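## Task

Grasp the bottle whose cap is green and raise it by more than half of its own height, keeping it upright and held at that height until the scene ends; other bottles may be shoved aside, but every one of them has to be standing at the end.

## Robot and tools

Robot: one 7-joint Kinova Gen3 arm carrying a Robotiq 2F-85 parallel gripper. There is a single arm, so each command row covers that arm and its gripper only. The base may sit slightly tilted relative to the table.

Scene frame: origin on the table surface straight under the arm base, +z up, +y to the left when facing along +x. Joint angles in results are in radians, velocities in rad/s, and both are listed in joint order 1 to 7 (waist, shoulder, upper arm roll, elbow, forearm roll, wrist pitch, wrist roll).

Tools.
execute_actions takes "actions", a list holding at most one item, plus an optional boolean "pictures" (images come back by default). An empty list just reports the current state. An item with "rows" (1 to 15 rows) and optional "steps" (1 to 15, default 15) runs a motion; each control step is 1/30 s, one row per step, and the final row is reused if steps outnumber rows. An item with only "steps" (up to 300) is a wait that returns once that many steps have elapsed since the previous result, counting the time spent composing the reply. A rejected call moves nothing.

Each row is 10 numbers, each in [-1, 1], in this order: djoint_1 to djoint_7, then gripper position, gripper force_limit, gripper speed. The first seven are offsets, not targets: they are measured from the joint angles shown in the most recent result that lists them (before any such result in the scene, or for later calls in the same reply, from where the arm stands when the action begins), never from the previous row. Scaling: 1.0 equals 0.9985 rad for joints 1 to 4 and 0.8765 rad for joints 5 to 7. So a row of zeros pulls the arm back to the reference angles; it is not a pause. Stated joint ranges: waist, upper arm roll, forearm roll and wrist roll -6.283 to 6.283; shoulder -2.250 to 2.250; elbow -2.580 to 2.580; wrist pitch -2.100 to 2.100. A request more than 0.013 rad beyond a range end is refused; true ends can differ from the stated ones by 0.013 either way, and a joint pushed past its true end stops there, reported as "joint sent to its limit" (possibly about an earlier action).

The last three numbers are absolute settings. position: +1 fully open (85 mm), pads touch near -0.8, and -1 keeps closing until blocked. force_limit: per-pad squeeze, roughly 20 N at -1, 128 N at 0, 235 N at +1 on a 40 mm object. speed: pad gap rate, about 20 mm/s at -1, 85 at 0, 150 at +1; faster closing adds a few newtons of grip. Force and speed changes only apply after position changes by at least 0.01. To grasp, command -1 and hold it until object_status reads 2. object_status meanings: 0 moving, 1 blocked while opening, 2 blocked while closing (holding), 3 reached target or fully shut. position_measured is in counts: 3 open, ~78 = 60 mm, ~130 = 40 mm, ~180 = 20 mm, ~230 pads together. Closing fingertips advance about 13 mm away from the wrist, so keep that clearance above the table.

Motion behaviour: joints are speed and acceleration limited and arrive together; per step each target stays within 0.304 rad (joints 1-4) or 0.266 rad (5-7) of the measured angle, and targets are scaled back if they would move the gripper over 70 mm from where it is. After a big move the arm may still be travelling when the result arrives, and it keeps heading to the last row's target while you think, until it stalls. "joint command not followed" means the clearance check altered or blocked targets; HELD marks steps whose row was not fully sent.

zoom_image: "camera" ("cam_low" or "cam_wrist"), "region" [x0, y0, x1, y1] in pixels of that camera's latest 504x504 image, top-left origin, at most 504 by 504. It gives a closer look without moving anything.

read_manual: optional "section" ("licences"); returns licence texts only.

finished_scene: "scene" (1 or 2) ends the current scene irreversibly and reports success, then presents the next task. Only call it once the bottle is lifted, upright and steady, and the others stand. Replying with no tool call ends everything.

Hazards: contact torque reaching a joint's load limit (48.6 N m for joints 1-4, 30.6 for 5-7, held weight included) freezes the arm 10 s and drops the rest of the call. Holding loads heats motors; a MOTOR HOT line appears from 60 °C, and at 75 °C an OVER-TEMPERATURE FAULT lets the arm sag. Brief external tugs on a held object can occur, so grip firmly. Avoid dropping or slipping the bottle, slamming into things, hard shoves, toppling other bottles, and anything leaving the table. Smooth, efficient motion is preferred.

Each tool is called after "Request:" by a JSON object that holds its "op" and its "data", one argument or row to a line.

## Session

Request:
{"op": "execute_actions", "data": {
  "actions": []
}}

Scene clock: 0.00 s of 3900.00 s.
position_measured=3 object_status=3
Joint positions: [ 1.158  0.829  0.311  1.894 -0.799  0.95   0.27 ]
Joint velocities: [ 0.001  0.     0.001  0.    -0.    -0.     0.001]
Joint torques (N m, as the joint torque sensors report them, + toward a larger angle): no reading
Motor temperatures (°C, as the motors report them): [31 31 32 34 42 38 41]

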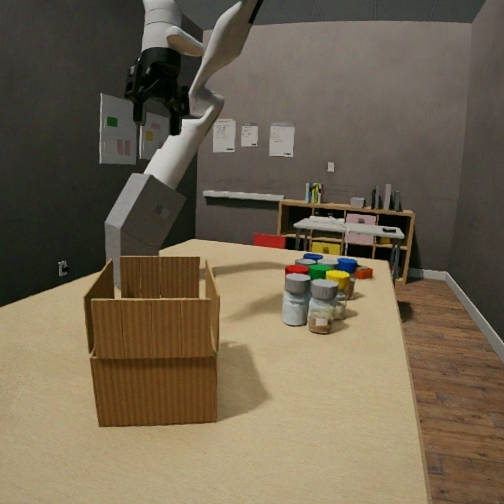

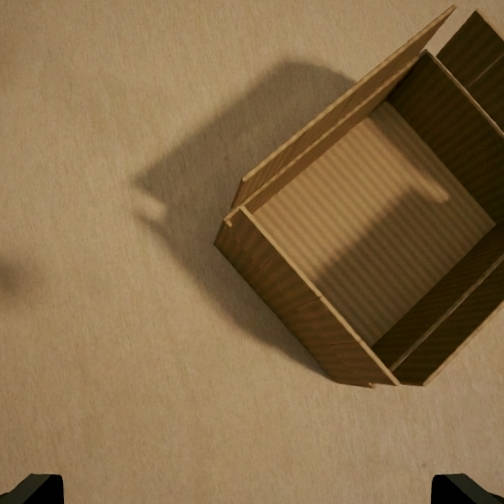

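Request:
{"op": "execute_actions", "data": {
  "actions": [
    {"rows":[[-1,-0.83,-0.311,-0.2,0.5,0.1,-0.3,1,0,0]]}
  ],
  "pictures": false
}}

Request:
{"op": "execute_actions", "data": {
  "actions": [
    {"steps":90}
  ]
}}

Request:
{"op": "execute_actions", "data": {
  "actions": [
    {"rows":[[-0.7,0,0,-0.094,0.41,0,0,1,0,0]]}
  ],
  "pictures": false
}}

Request:
{"op": "execute_actions", "data": {
  "actions": [
    {"steps":70}
  ]
}}

Scene clock: 3.07 s of 3900.00 s.
position_measured=3 object_status=3
Joint positions: [ 0.929  0.601  0.139  1.783 -0.603  0.998  0.123]
Joint velocities: [-0.576 -0.572 -0.297 -0.189  0.495  0.082 -0.247]
Joint torques (N m, as the joint torque sensors report them, + toward a larger angle): [  7.87 -14.05   5.61  -7.31   0.36  -0.22   0.43]
Motor temperatures (°C, as the motors report them): [31 31 32 34 42 38 41]
Steps of this call (steps 1 to 77: nothing new was sent; steps 78 to 92: all 15 steps of this action). Readings (joint positions | what the end effector reports):
78: [1.157 0.828 0.311 1.894 -0.798 0.950 0.269] | position_measured=3 object_status=3
79: [1.150 0.822 0.307 1.891 -0.793 0.951 0.265] | position_measured=3 object_status=3
81: [1.122 0.793 0.283 1.874 -0.770 0.958 0.243] | position_measured=3 object_status=3
85: [1.055 0.727 0.221 1.835 -0.713 0.975 0.192] | position_measured=3 object_status=3
92: the state above

Scene clock: 6.07 s of 3900.00 s.
position_measured=3 object_status=3
Joint positions: [ 0.16   0.001  0.001  1.695 -0.361  1.038  0.007]
Joint velocities: [ 0.     0.     0.001 -0.     0.    -0.002  0.   ]
Joint torques (N m, as the joint torque sensors report them, + toward a larger angle): [  4.63 -12.     5.35  -8.33   0.62  -0.74   0.48]
Motor temperatures (°C, as the motors report them): [31 31 32 34 42 38 41]
Steps of this call (steps 1 to 60: the robot went on to your last target; steps 61 to 90: nothing new was sent). Readings (joint positions | what the end effector reports):
1: [0.910 0.582 0.130 1.776 -0.587 1.001 0.115] | position_measured=3 object_status=3
2: [0.890 0.563 0.120 1.771 -0.571 1.003 0.107] | position_measured=3 object_status=3
4: [0.851 0.524 0.104 1.760 -0.542 1.008 0.094] | position_measured=3 object_status=3
8: [0.772 0.446 0.077 1.743 -0.496 1.015 0.071] | position_measured=3 object_status=3
90: the state above
The arm was judged still, so your last target was given up. Only a new action makes it travel on or press farther. Fingers that are still opening or closing keep moving.

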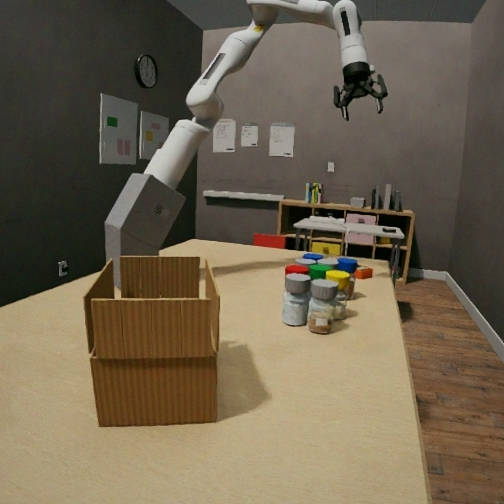

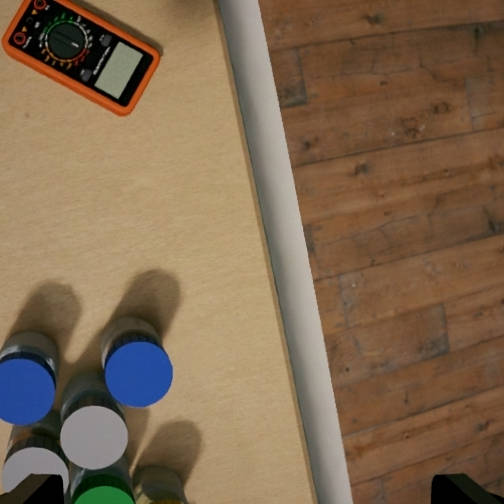

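Scene clock: 6.57 s of 3900.00 s.
position_measured=3 object_status=3
Joint positions: [-0.25   0.001  0.001  1.611 -0.059  1.037  0.007]
Joint velocities: [-0.901  0.     0.001 -0.056  0.319 -0.    -0.   ]
Joint torques (N m, as the joint torque sensors report them, + toward a larger angle): [  3.37 -15.41   4.59  -7.95   1.08  -0.19   0.62]
Motor temperatures (°C, as the motors report them): [31 31 32 34 42 38 41]
Steps of this call (steps 1 to 15: all 15 steps of this action). Readings (joint positions | what the end effector reports):
1: [0.158 0.001 0.001 1.694 -0.360 1.038 0.007] | position_measured=3 object_status=3
2: [0.150 0.001 0.002 1.693 -0.355 1.038 0.007] | position_measured=3 object_status=3
4: [0.119 0.001 0.002 1.684 -0.332 1.038 0.007] | position_measured=3 object_status=3
8: [-0.007 0.001 0.002 1.649 -0.226 1.037 0.007] | position_measured=3 object_status=3
15: the state above

Scene clock: 8.90 s of 3900.00 s.
position_measured=3 object_status=3
Joint positions: [-0.539  0.001  0.001  1.601 -0.002  1.038  0.007]
Joint velocities: [-0.    -0.002 -0.     0.    -0.001  0.001 -0.   ]
Joint torques (N m, as the joint torque sensors report them, + toward a larger angle): [  2.44 -16.8    3.3   -7.98   0.78  -0.11   0.57]
Motor temperatures (°C, as the motors report them): [31 31 32 34 42 38 41]
Steps of this call (steps 1 to 30: the robot went on to your last target; steps 31 to 70: nothing new was sent). Readings (joint positions | what the end effector reports):
1: [-0.280 0.001 0.001 1.610 -0.050 1.037 0.007] | position_measured=3 object_status=3
2: [-0.309 0.001 0.001 1.608 -0.043 1.037 0.007] | position_measured=3 object_status=3
4: [-0.366 0.001 0.001 1.607 -0.033 1.037 0.007] | position_measured=3 object_status=3
8: [-0.470 0.001 -0.000 1.603 -0.014 1.037 0.007] | position_measured=3 object_status=3
70: the state above
The arm was judged still, so your last target was given up. Only a new action makes it travel on or press farther. Fingers that are still opening or closing keep moving.

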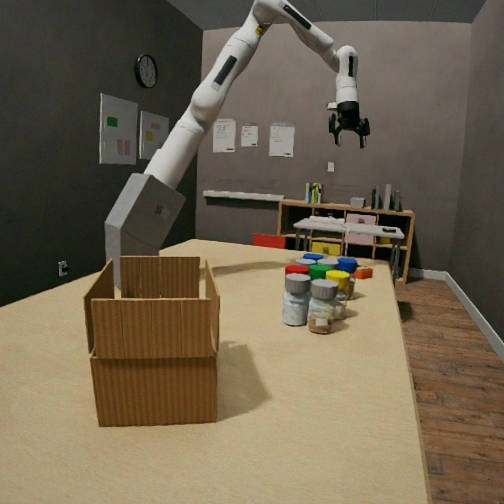

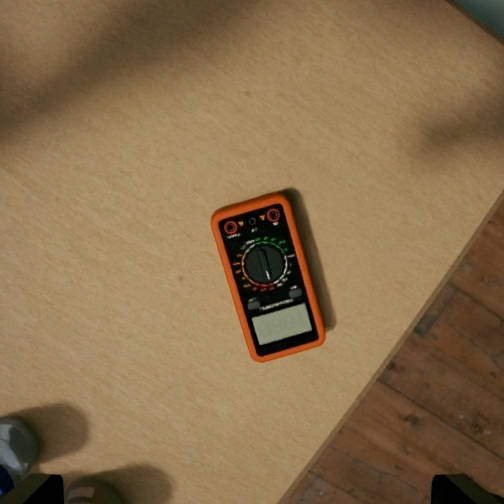

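Request:
{"op": "execute_actions", "data": {
  "actions": [
    {"rows":[[1,0,0,0.38,-0.93,-0.277,0,1,0,0]]}
  ],
  "pictures": false
}}

Request:
{"op": "execute_actions", "data": {
  "actions": [
    {"steps":60}
  ],
  "pictures": false
}}

Request:
{"op": "execute_actions", "data": {
  "actions": [
    {"rows":[[0.05,0.49,0,0,0,0,0,1,0,0]]}
  ],
  "pictures": false
}}

Request:
{"op": "execute_actions", "data": {
  "actions": [
    {"steps":50}
  ]
}}

Scene clock: 12.63 s of 3900.00 s.
position_measured=3 object_status=3
Joint positions: [-0.17   0.001  0.     1.886 -0.314  0.849  0.007]
Joint velocities: [ 1.081  0.001  0.003  0.47  -0.939 -0.271  0.   ]
Joint torques (N m, as the joint torque sensors report them, + toward a larger angle): [  4.17 -14.2    4.26  -7.07   0.6   -0.14   0.64]
Motor temperatures (°C, as the motors report them): [31 31 32 34 42 38 41]
Steps of this call (steps 1 to 90: nothing new was sent; then 0.23 s passed at rest; steps 91 to 105: all 15 steps of this action). Readings (joint positions | what the end effector reports):
91: [-0.538 0.000 0.000 1.602 -0.002 1.037 0.007] | position_measured=3 object_status=3
92: [-0.530 0.000 -0.001 1.607 -0.007 1.032 0.007] | position_measured=3 object_status=3
94: [-0.499 -0.000 -0.001 1.634 -0.030 1.011 0.007] | position_measured=3 object_status=3
98: [-0.393 0.000 0.000 1.737 -0.122 0.937 0.007] | position_measured=3 object_status=3
105: the state above

Scene clock: 14.63 s of 3900.00 s.
position_measured=3 object_status=3
Joint positions: [ 0.459  0.001  0.001  1.98  -0.817  0.795  0.007]
Joint velocities: [-0.     0.001  0.    -0.001 -0.    -0.001 -0.001]
Joint torques (N m, as the joint torque sensors report them, + toward a larger angle): [ 4.43 -8.73  5.54 -8.15 -0.1  -1.02  0.58]
Motor temperatures (°C, as the motors report them): [31 31 32 34 42 38 41]
Steps of this call (steps 1 to 45: the robot went on to your last target; steps 46 to 60: nothing new was sent). Readings (joint positions | what the end effector reports):
1: [-0.134 0.001 0.000 1.901 -0.346 0.841 0.007] | position_measured=3 object_status=3
2: [-0.097 0.001 0.000 1.914 -0.378 0.833 0.007] | position_measured=3 object_status=3
4: [-0.023 0.001 0.000 1.935 -0.444 0.821 0.007] | position_measured=3 object_status=3
8: [0.122 0.001 0.001 1.961 -0.571 0.806 0.007] | position_measured=3 object_status=3
60: the state above
The arm was judged still, so your last target was given up. Only a new action makes it travel on or press farther. Fingers that are still opening or closing keep moving.

Scene clock: 15.13 s of 3900.00 s.
position_measured=3 object_status=3
Joint positions: [ 0.497  0.334  0.001  1.98  -0.817  0.795  0.007]
Joint velocities: [ 0.064  0.811 -0.     0.     0.001 -0.001  0.   ]
Joint torques (N m, as the joint torque sensors report them, + toward a larger angle): [  7.01 -11.99   4.8   -5.93   0.09  -0.34   0.7 ]
Motor temperatures (°C, as the motors report them): [31 31 32 34 42 38 41]
Steps of this call (steps 1 to 15: all 15 steps of this action). Readings (joint positions | what the end effector reports):
1: [0.460 0.002 0.001 1.980 -0.817 0.795 0.007] | position_measured=3 object_status=3
2: [0.461 0.008 0.000 1.980 -0.817 0.795 0.007] | position_measured=3 object_status=3
4: [0.466 0.038 0.000 1.979 -0.817 0.795 0.007] | position_measured=3 object_status=3
8: [0.481 0.145 0.001 1.979 -0.817 0.795 0.007] | position_measured=3 object_status=3
15: the state above

Scene clock: 16.80 s of 3900.00 s.
position_measured=3 object_status=3
Joint positions: [ 0.509  0.49   0.001  1.98  -0.817  0.795  0.007]
Joint velocities: [ 0.    -0.    -0.    -0.    -0.001 -0.001  0.001]
Joint torques (N m, as the joint torque sensors report them, + toward a larger angle): [  7.59 -13.55   4.81  -4.87   0.13  -0.16   0.66]
Motor temperatures (°C, as the motors report them): [32 31 32 34 42 38 41]
Steps of this call (steps 1 to 30: the robot went on to your last target; steps 31 to 50: nothing new was sent). Readings (joint positions | what the end effector reports):
1: [0.499 0.361 0.001 1.980 -0.817 0.795 0.007] | position_measured=3 object_status=3
2: [0.501 0.387 0.001 1.980 -0.817 0.795 0.007] | position_measured=3 object_status=3
4: [0.505 0.432 0.001 1.980 -0.817 0.795 0.007] | position_measured=3 object_status=3
8: [0.508 0.479 0.001 1.981 -0.816 0.795 0.007] | position_measured=3 object_status=3
50: the state above
The arm was judged still, so your last target was given up. Only a new action makes it travel on or press farther. Fingers that are still opening or closing keep moving.

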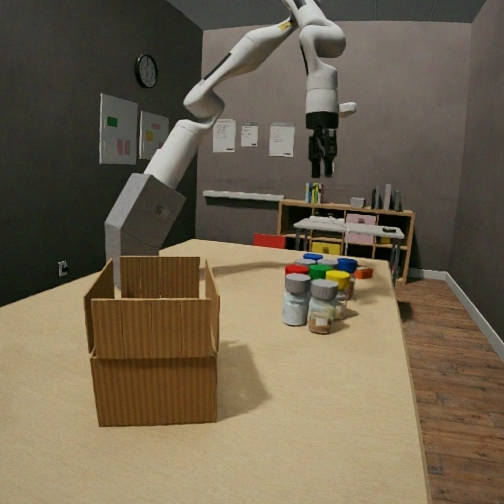

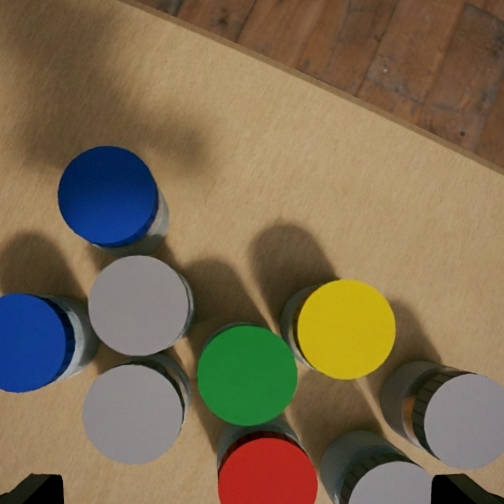

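Request:
{"op": "execute_actions", "data": {
  "actions": [
    {"rows":[[-0.156,0.239,0,0.042,-0.428,-0.249,1,0.55,0,0]]}
  ],
  "pictures": false
}}

Request:
{"op": "execute_actions", "data": {
  "actions": [
    {"steps":40}
  ]
}}

Request:
{"op": "execute_actions", "data": {
  "actions": [
    {"rows":[[0,0,0,0,0,0,0.63,0.55,0,0]]}
  ],
  "pictures": false
}}

Request:
{"op": "execute_actions", "data": {
  "actions": [
    {"steps":30}
  ]
}}

Scene clock: 19.03 s of 3900.00 s.
position_measured=59 object_status=0
Joint positions: [ 0.367  0.709  0.     2.019 -1.156  0.592  0.457]
Joint velocities: [-0.102  0.153  0.001  0.027 -0.312 -0.137  1.216]
Joint torques (N m, as the joint torque sensors report them, + toward a larger angle): [  9.04 -16.04   5.19  -2.47   0.24  -0.12   0.74]
Motor temperatures (°C, as the motors report them): [32 31 32 34 42 38 41]
Steps of this call (steps 1 to 52: nothing new was sent; steps 53 to 67: all 15 steps of this action). Readings (joint positions | what the end effector reports):
53: [0.508 0.491 0.001 1.980 -0.818 0.794 0.008] | position_measured=3 object_status=0
54: [0.503 0.498 0.001 1.981 -0.823 0.789 0.013] | position_measured=4 object_status=0
56: [0.484 0.527 0.002 1.985 -0.852 0.765 0.043] | position_measured=15 object_status=0
60: [0.421 0.625 0.001 2.003 -0.983 0.675 0.173] | position_measured=43 object_status=0
67: the state above

Scene clock: 20.37 s of 3900.00 s.
position_measured=59 object_status=3
Joint positions: [ 0.353  0.728  0.001  2.022 -1.192  0.577  0.883]
Joint velocities: [ 0.001 -0.001  0.    -0.     0.001 -0.002  0.001]
Joint torques (N m, as the joint torque sensors report them, + toward a larger angle): [  8.51 -15.6    4.89  -2.28   0.08   0.13   0.57]
Motor temperatures (°C, as the motors report them): [32 31 32 34 42 38 41]
Steps of this call (steps 1 to 30: the robot went on to your last target; steps 31 to 40: nothing new was sent). Readings (joint positions | what the end effector reports):
1: [0.364 0.713 0.000 2.020 -1.166 0.588 0.498] | position_measured=59 object_status=0
2: [0.361 0.717 0.000 2.021 -1.172 0.585 0.538] | position_measured=59 object_status=0
4: [0.358 0.722 0.000 2.021 -1.181 0.581 0.620] | position_measured=59 object_status=0
8: [0.355 0.726 0.001 2.022 -1.189 0.578 0.782] | position_measured=59 object_status=3
40: the state above
The arm was judged still, so your last target was given up. Only a new action makes it travel on or press farther. Fingers that are still opening or closing keep moving.

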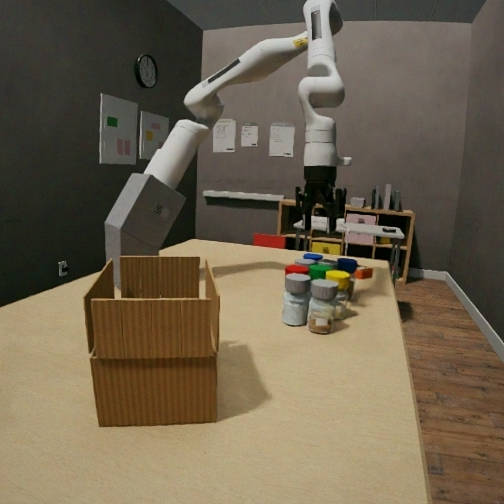

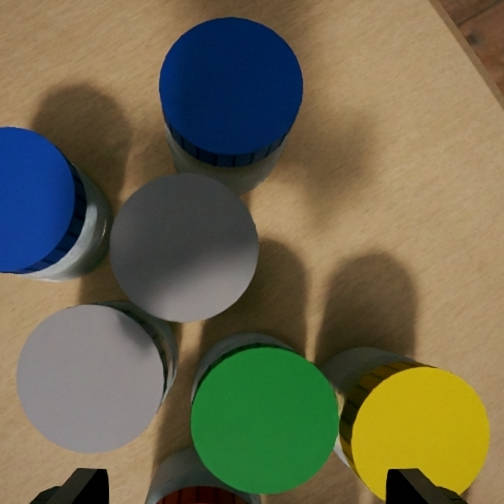

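Scene clock: 20.87 s of 3900.00 s.
position_measured=59 object_status=3
Joint positions: [ 0.353  0.728  0.001  2.022 -1.192  0.577  1.379]
Joint velocities: [ 0.    -0.001 -0.     0.     0.     0.001  0.858]
Joint torques (N m, as the joint torque sensors report them, + toward a larger angle): [  8.51 -15.41   4.7   -2.27   0.08   0.13   0.55]
Motor temperatures (°C, as the motors report them): [32 31 32 34 42 38 41]
Steps of this call (steps 1 to 15: all 15 steps of this action). Readings (joint positions | what the end effector reports):
1: [0.353 0.728 0.001 2.022 -1.192 0.577 0.885] | position_measured=59 object_status=3
2: [0.353 0.728 0.001 2.022 -1.192 0.577 0.894] | position_measured=59 object_status=3
4: [0.353 0.728 0.001 2.022 -1.192 0.577 0.945] | position_measured=59 object_status=3
8: [0.353 0.728 0.001 2.022 -1.192 0.577 1.105] | position_measured=59 object_status=3
15: the state above

Scene clock: 21.87 s of 3900.00 s.
position_measured=59 object_status=3
Joint positions: [ 0.353  0.728  0.001  2.022 -1.192  0.577  1.436]
Joint velocities: [ 0.     0.002  0.     0.     0.001 -0.001  0.001]
Joint torques (N m, as the joint torque sensors report them, + toward a larger angle): [  8.2  -15.33   4.79  -2.4    0.25   0.06   0.69]
Motor temperatures (°C, as the motors report them): [32 31 32 34 42 38 41]
Steps of this call (steps 1 to 30: the robot went on to your last target). Readings (joint positions | what the end effector reports):
1: [0.353 0.728 0.001 2.022 -1.192 0.577 1.404] | position_measured=59 object_status=3
2: [0.353 0.728 0.001 2.022 -1.192 0.577 1.420] | position_measured=59 object_status=3
4: [0.353 0.728 0.001 2.022 -1.192 0.577 1.432] | position_measured=59 object_status=3
8: [0.353 0.728 0.001 2.022 -1.192 0.577 1.435] | position_measured=59 object_status=3
30: the state above
The arm was judged still, so your last target was given up. Only a new action makes it travel on or press farther. Fingers that are still opening or closing keep moving.

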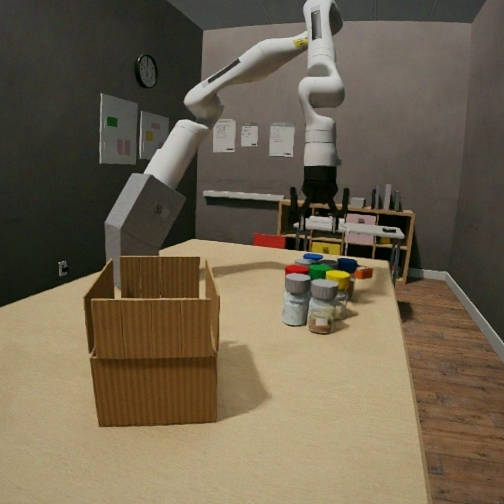

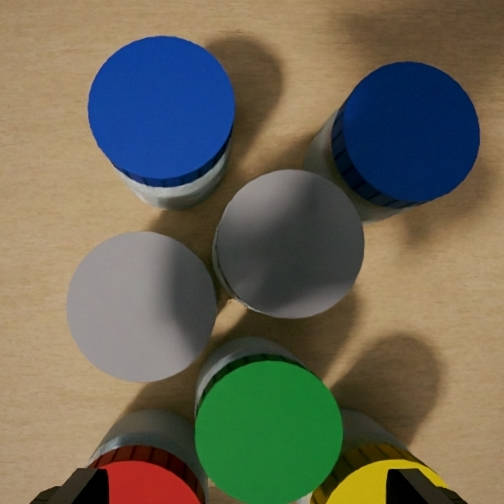

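Request:
{"op": "execute_actions", "data": {
  "actions": [
    {"rows":[[-0.096,0.167,0,-0.061,-0.28,-0.067,0.14,0.45,0,0]]}
  ],
  "pictures": false
}}

Request:
{"op": "execute_actions", "data": {
  "actions": [
    {"steps":30}
  ]
}}

Request:
{"op": "zoom_image", "data": {
  "camera": "cam_low",
  "region": [260,220,380,340]
}}

Scene clock: 24.47 s of 3900.00 s.
position_measured=72 object_status=3
Joint positions: [ 0.26   0.892  0.001  1.962 -1.437  0.518  1.558]
Joint velocities: [-0.019  0.033  0.001 -0.004 -0.008 -0.003  0.006]
Joint torques (N m, as the joint torque sensors report them, + toward a larger angle): [  8.88 -16.53   4.45  -1.12  -0.07   0.05   0.69]
Motor temperatures (°C, as the motors report them): [32 31 32 34 42 38 41]
Steps of this call (steps 1 to 63: nothing new was sent; steps 64 to 78: all 15 steps of this action). Readings (joint positions | what the end effector reports):
64: [0.352 0.730 0.001 2.022 -1.193 0.576 1.436] | position_measured=59 object_status=0
65: [0.348 0.736 0.001 2.020 -1.200 0.574 1.440] | position_measured=61 object_status=0
67: [0.331 0.767 0.002 2.010 -1.239 0.565 1.459] | position_measured=68 object_status=0
71: [0.280 0.856 -0.000 1.976 -1.377 0.532 1.528] | position_measured=72 object_status=0
78: the state above

Scene clock: 25.47 s of 3900.00 s.
position_measured=72 object_status=3
Joint positions: [ 0.258  0.895  0.001  1.961 -1.437  0.518  1.558]
Joint velocities: [ 0.001 -0.002 -0.    -0.     0.    -0.001  0.   ]
Joint torques (N m, as the joint torque sensors report them, + toward a larger angle): [  8.94 -16.53   4.88  -1.02   0.21  -0.02   0.54]
Motor temperatures (°C, as the motors report them): [32 31 32 34 42 38 41]
Steps of this call (steps 1 to 15: the robot went on to your last target; steps 16 to 30: nothing new was sent). Readings (joint positions | what the end effector reports):
1: [0.259 0.893 0.001 1.962 -1.437 0.518 1.558] | position_measured=72 object_status=3
2: [0.259 0.893 0.001 1.961 -1.437 0.518 1.558] | position_measured=72 object_status=3
4: [0.258 0.894 0.001 1.961 -1.437 0.518 1.558] | position_measured=72 object_status=3
8: [0.258 0.895 0.001 1.961 -1.437 0.518 1.558] | position_measured=72 object_status=3
30: the state above
The arm was judged still, so your last target was given up. Only a new action makes it travel on or press farther. Fingers that are still opening or closing keep moving.

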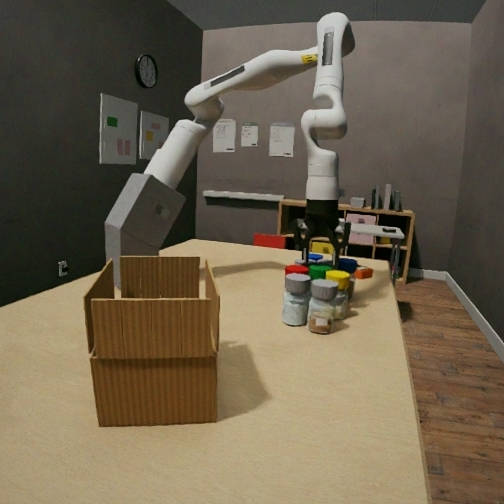

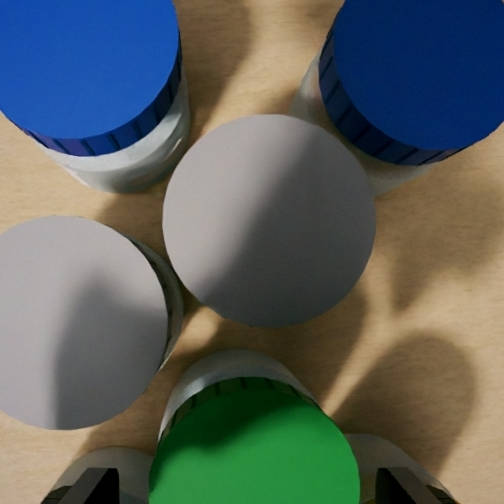

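Region (260, 220, 380, 340) of cam_low's 504x504 image, scaled by 4.200, with more detail than that image has.

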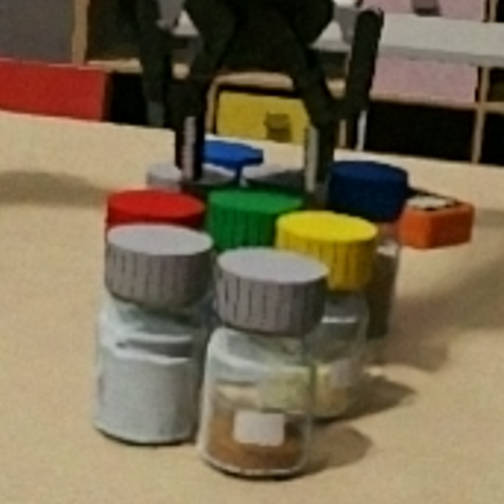

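Request:
{"op": "execute_actions", "data": {
  "actions": [
    {"rows":[[-0.012,-0.005,0,-0.002,0,0,0,0.45,0,0],[-0.012,-0.005,0,-0.002,0,0,0,0.45,0,0],[-0.012,-0.005,0,-0.002,0,0,0,0.45,0,0],[-0.012,-0.005,0,-0.002,0,0,0,0.45,0,0],[-0.022,0.015,0,-0.01,-0.035,-0.004,0.027,0.45,0,0],[-0.022,0.015,0,-0.01,-0.035,-0.004,0.027,0.45,0,0],[-0.022,0.015,0,-0.01,-0.035,-0.004,0.027,0.45,0,0],[-0.032,0.035,0,-0.018,-0.07,-0.007,0.054,0.45,0,0],[-0.032,0.035,0,-0.018,-0.07,-0.007,0.054,0.45,0,0],[-0.032,0.035,0,-0.018,-0.07,-0.007,0.054,0.45,0,0],[-0.043,0.055,0,-0.026,-0.105,-0.011,0.08,0.45,0,0],[-0.043,0.055,0,-0.026,-0.105,-0.011,0.08,0.45,0,0],[-0.043,0.055,0,-0.026,-0.105,-0.011,0.08,0.45,0,0],[-0.053,0.074,0,-0.034,-0.139,-0.014,0.107,0.45,0,0]]}
  ],
  "pictures": false
}}

Request:
{"op": "execute_actions", "data": {
  "actions": [
    {"steps":30}
  ]
}}

Request:
{"op": "zoom_image", "data": {
  "camera": "cam_low",
  "region": [260,220,380,340]
}}

Scene clock: 29.10 s of 3900.00 s.
position_measured=72 object_status=3
Joint positions: [ 0.216  0.949  0.001  1.936 -1.526  0.509  1.627]
Joint velocities: [-0.111  0.211 -0.002 -0.085 -0.32  -0.031  0.251]
Joint torques (N m, as the joint torque sensors report them, + toward a larger angle): [  8.93 -16.49   4.86  -0.55   0.29  -0.06   0.58]
Motor temperatures (°C, as the motors report them): [32 31 32 34 42 38 41]
Steps of this call (steps 1 to 90: nothing new was sent; then 0.13 s passed at rest; steps 91 to 105: all 15 steps of this action). Readings (joint positions | what the end effector reports):
91: [0.256 0.895 0.001 1.961 -1.437 0.518 1.558] | position_measured=72 object_status=3
92: [0.253 0.893 0.001 1.961 -1.437 0.517 1.558] | position_measured=72 object_status=3
94: [0.249 0.892 0.000 1.960 -1.437 0.518 1.558] | position_measured=72 object_status=3
98: [0.239 0.906 0.001 1.954 -1.459 0.515 1.575] | position_measured=72 object_status=3
105: the state above

Scene clock: 30.10 s of 3900.00 s.
position_measured=72 object_status=3
Joint positions: [ 0.205  0.969  0.001  1.927 -1.559  0.506  1.652]
Joint velocities: [ 0.001 -0.001  0.001  0.     0.002  0.001 -0.001]
Joint torques (N m, as the joint torque sensors report them, + toward a larger angle): [  9.05 -16.72   4.9   -0.4    0.23   0.14   0.72]
Motor temperatures (°C, as the motors report them): [32 31 32 34 42 38 41]
Steps of this call (steps 1 to 30: the robot went on to your last target). Readings (joint positions | what the end effector reports):
1: [0.212 0.955 0.001 1.933 -1.537 0.508 1.635] | position_measured=72 object_status=3
2: [0.210 0.960 0.000 1.931 -1.545 0.507 1.641] | position_measured=72 object_status=3
4: [0.207 0.964 0.000 1.929 -1.554 0.506 1.648] | position_measured=72 object_status=3
8: [0.205 0.968 0.001 1.928 -1.558 0.506 1.651] | position_measured=72 object_status=3
30: the state above
The arm was judged still, so your last target was given up. Only a new action makes it travel on or press farther. Fingers that are still opening or closing keep moving.

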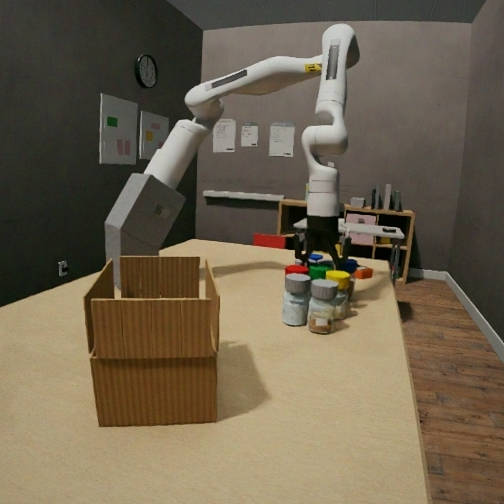

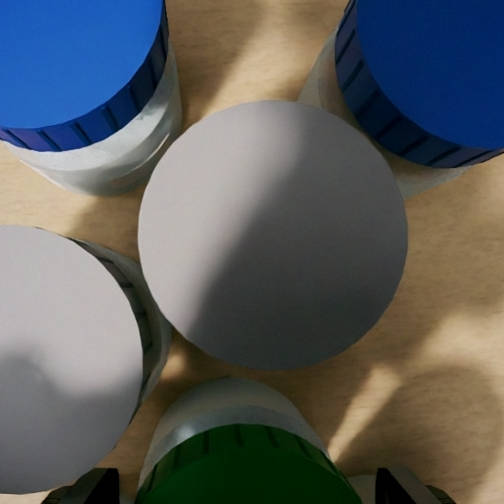

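Region (260, 220, 380, 340) of cam_low's 504x504 image, scaled by 4.200, with more detail than that image has.

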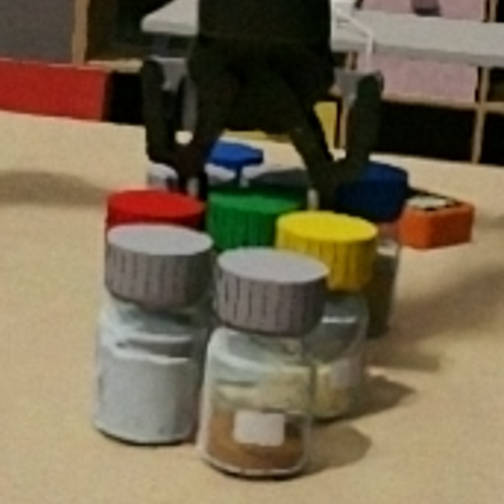

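Request:
{"op": "execute_actions", "data": {
  "actions": [
    {"rows":[[0,0,0,0,0,0,0,-1,-0.3,-0.5]]}
  ],
  "pictures": false
}}

Request:
{"op": "execute_actions", "data": {
  "actions": [
    {"steps":15}
  ],
  "pictures": false
}}

Request:
{"op": "execute_actions", "data": {
  "actions": [
    {"rows":[[0.041,-0.079,0,0.032,0.139,0.014,-0.107,-1,-0.3,-0.5]]}
  ]
}}

Request:
{"op": "execute_actions", "data": {
  "actions": [
    {"rows":[[0.06,-0.11,0,0.028,0.17,0.035,-0.13,-1,-0.3,-0.5]]}
  ],
  "pictures": false
}}

Request:
{"op": "execute_actions", "data": {
  "actions": [
    {"steps":30}
  ]
}}

Scene clock: 31.80 s of 3900.00 s.
position_measured=98 object_status=2
Joint positions: [ 0.205  0.968  0.001  1.928 -1.559  0.506  1.652]
Joint velocities: [-0.    -0.001 -0.    -0.    -0.    -0.     0.001]
Joint torques (N m, as the joint torque sensors report them, + toward a larger angle): [  8.82 -16.07   4.46  -1.05   0.14  -0.13   0.67]
Motor temperatures (°C, as the motors report them): [32 31 32 34 42 38 41]
Steps of this call (steps 1 to 36: nothing new was sent; steps 37 to 51: all 15 steps of this action). Readings (joint positions | what the end effector reports):
37: [0.205 0.969 0.001 1.927 -1.559 0.506 1.652] | position_measured=72 object_status=0
38: [0.205 0.969 0.001 1.927 -1.559 0.506 1.652] | position_measured=73 object_status=0
40: [0.205 0.969 0.001 1.927 -1.559 0.506 1.652] | position_measured=79 object_status=0
44: [0.205 0.968 0.001 1.928 -1.559 0.506 1.652] | position_measured=96 object_status=0
51: the state above

Scene clock: 32.30 s of 3900.00 s.
position_measured=98 object_status=2
Joint positions: [ 0.205  0.968  0.001  1.928 -1.559  0.506  1.652]
Joint velocities: [-0.001 -0.001 -0.    -0.    -0.001  0.001  0.   ]
Joint torques (N m, as the joint torque sensors report them, + toward a larger angle): [  8.72 -16.34   4.64  -1.04   0.09   0.     0.58]
Motor temperatures (°C, as the motors report them): [32 31 32 34 42 38 41]
Steps of this call (steps 1 to 15: the robot went on to your last target). Readings (joint positions | what the end effector reports):
1: [0.205 0.968 0.001 1.928 -1.559 0.506 1.652] | position_measured=98 object_status=2
2: [0.205 0.968 0.001 1.928 -1.559 0.506 1.652] | position_measured=98 object_status=2
4: [0.205 0.968 0.001 1.928 -1.559 0.506 1.652] | position_measured=98 object_status=2
8: [0.205 0.968 0.001 1.928 -1.559 0.506 1.652] | position_measured=98 object_status=2
15: the state above
The arm was judged still, so your last target was given up. Only a new action makes it travel on or press farther. Fingers that are still opening or closing keep moving.

Scene clock: 32.80 s of 3900.00 s.
position_measured=98 object_status=2
Joint positions: [ 0.246  0.89   0.001  1.96  -1.437  0.518  1.559]
Joint velocities: [ 0.005 -0.012  0.     0.001  0.003  0.001 -0.002]
Joint torques (N m, as the joint torque sensors report them, + toward a larger angle): [  9.48 -17.48   5.32  -0.88   0.02  -0.07   0.46]
Motor temperatures (°C, as the motors report them): [32 31 32 34 42 38 41]
Steps of this call (steps 1 to 15: all 15 steps of this action). Readings (joint positions | what the end effector reports):
1: [0.206 0.967 0.001 1.929 -1.558 0.506 1.651] | position_measured=98 object_status=2
2: [0.209 0.961 -0.000 1.931 -1.550 0.506 1.645] | position_measured=98 object_status=2
4: [0.224 0.933 -0.001 1.942 -1.511 0.511 1.615] | position_measured=98 object_status=2
8: [0.242 0.897 0.002 1.957 -1.446 0.517 1.565] | position_measured=98 object_status=2
15: the state above

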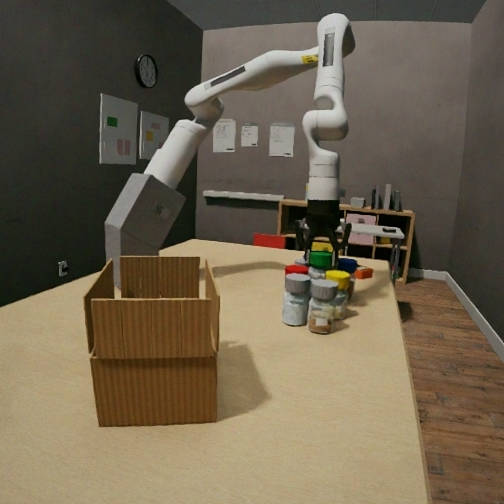

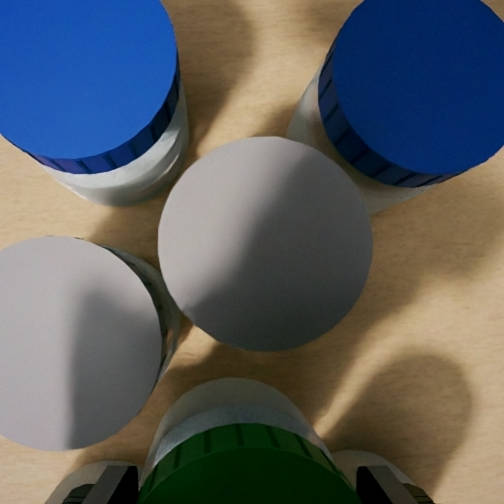

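Scene clock: 33.30 s of 3900.00 s.
position_measured=98 object_status=2
Joint positions: [ 0.304  0.782  0.001  1.988 -1.289  0.549  1.445]
Joint velocities: [ 0.008 -0.014  0.001  0.001  0.006 -0.    -0.003]
Joint torques (N m, as the joint torque sensors report them, + toward a larger angle): [  8.77 -16.9    5.11  -2.19   0.08   0.     0.72]
Motor temperatures (°C, as the motors report them): [32 31 32 34 42 38 41]
Steps of this call (steps 1 to 15: all 15 steps of this action). Readings (joint positions | what the end effector reports):
1: [0.247 0.889 0.001 1.960 -1.436 0.518 1.558] | position_measured=98 object_status=2
2: [0.250 0.882 0.000 1.962 -1.429 0.520 1.552] | position_measured=98 object_status=2
4: [0.267 0.852 -0.000 1.970 -1.393 0.527 1.525] | position_measured=98 object_status=2
8: [0.298 0.794 0.002 1.984 -1.306 0.545 1.458] | position_measured=98 object_status=2
15: the state above

Scene clock: 34.30 s of 3900.00 s.
position_measured=98 object_status=2
Joint positions: [ 0.305  0.78   0.001  1.988 -1.288  0.549  1.445]
Joint velocities: [ 0.001  0.     0.001 -0.     0.001 -0.001 -0.001]
Joint torques (N m, as the joint torque sensors report them, + toward a larger angle): [  9.19 -16.73   5.15  -2.18   0.21   0.01   0.62]
Motor temperatures (°C, as the motors report them): [32 31 32 34 42 38 41]
Steps of this call (steps 1 to 15: the robot went on to your last target; steps 16 to 30: nothing new was sent). Readings (joint positions | what the end effector reports):
1: [0.305 0.782 0.001 1.988 -1.288 0.549 1.445] | position_measured=98 object_status=2
2: [0.305 0.781 0.001 1.988 -1.288 0.549 1.445] | position_measured=98 object_status=2
4: [0.305 0.781 0.001 1.988 -1.288 0.549 1.445] | position_measured=98 object_status=2
8: [0.305 0.781 0.001 1.988 -1.288 0.549 1.445] | position_measured=98 object_status=2
30: the state above
The arm was judged still, so your last target was given up. Only a new action makes it travel on or press farther. Fingers that are still opening or closing keep moving.

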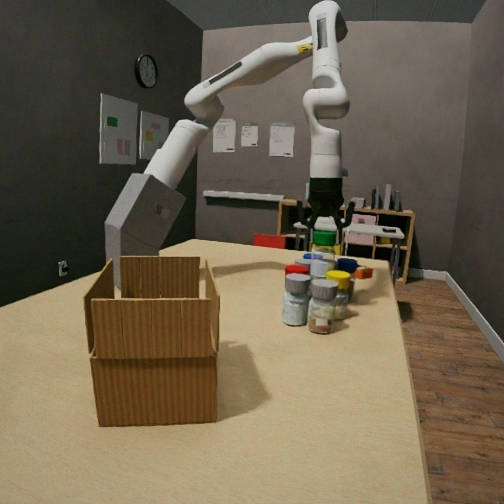

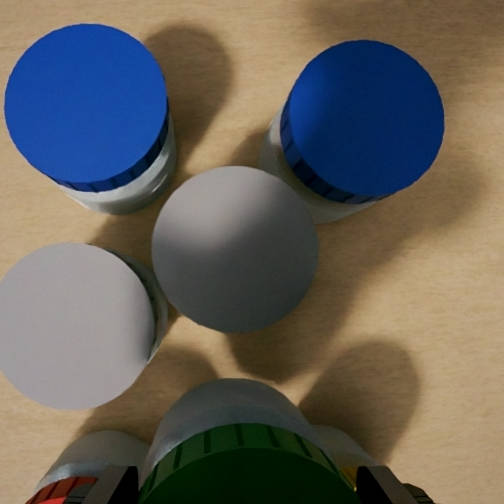

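Request:
{"op": "finished_scene", "data": {
  "scene": 1
}}

The scene is finished: the task was done.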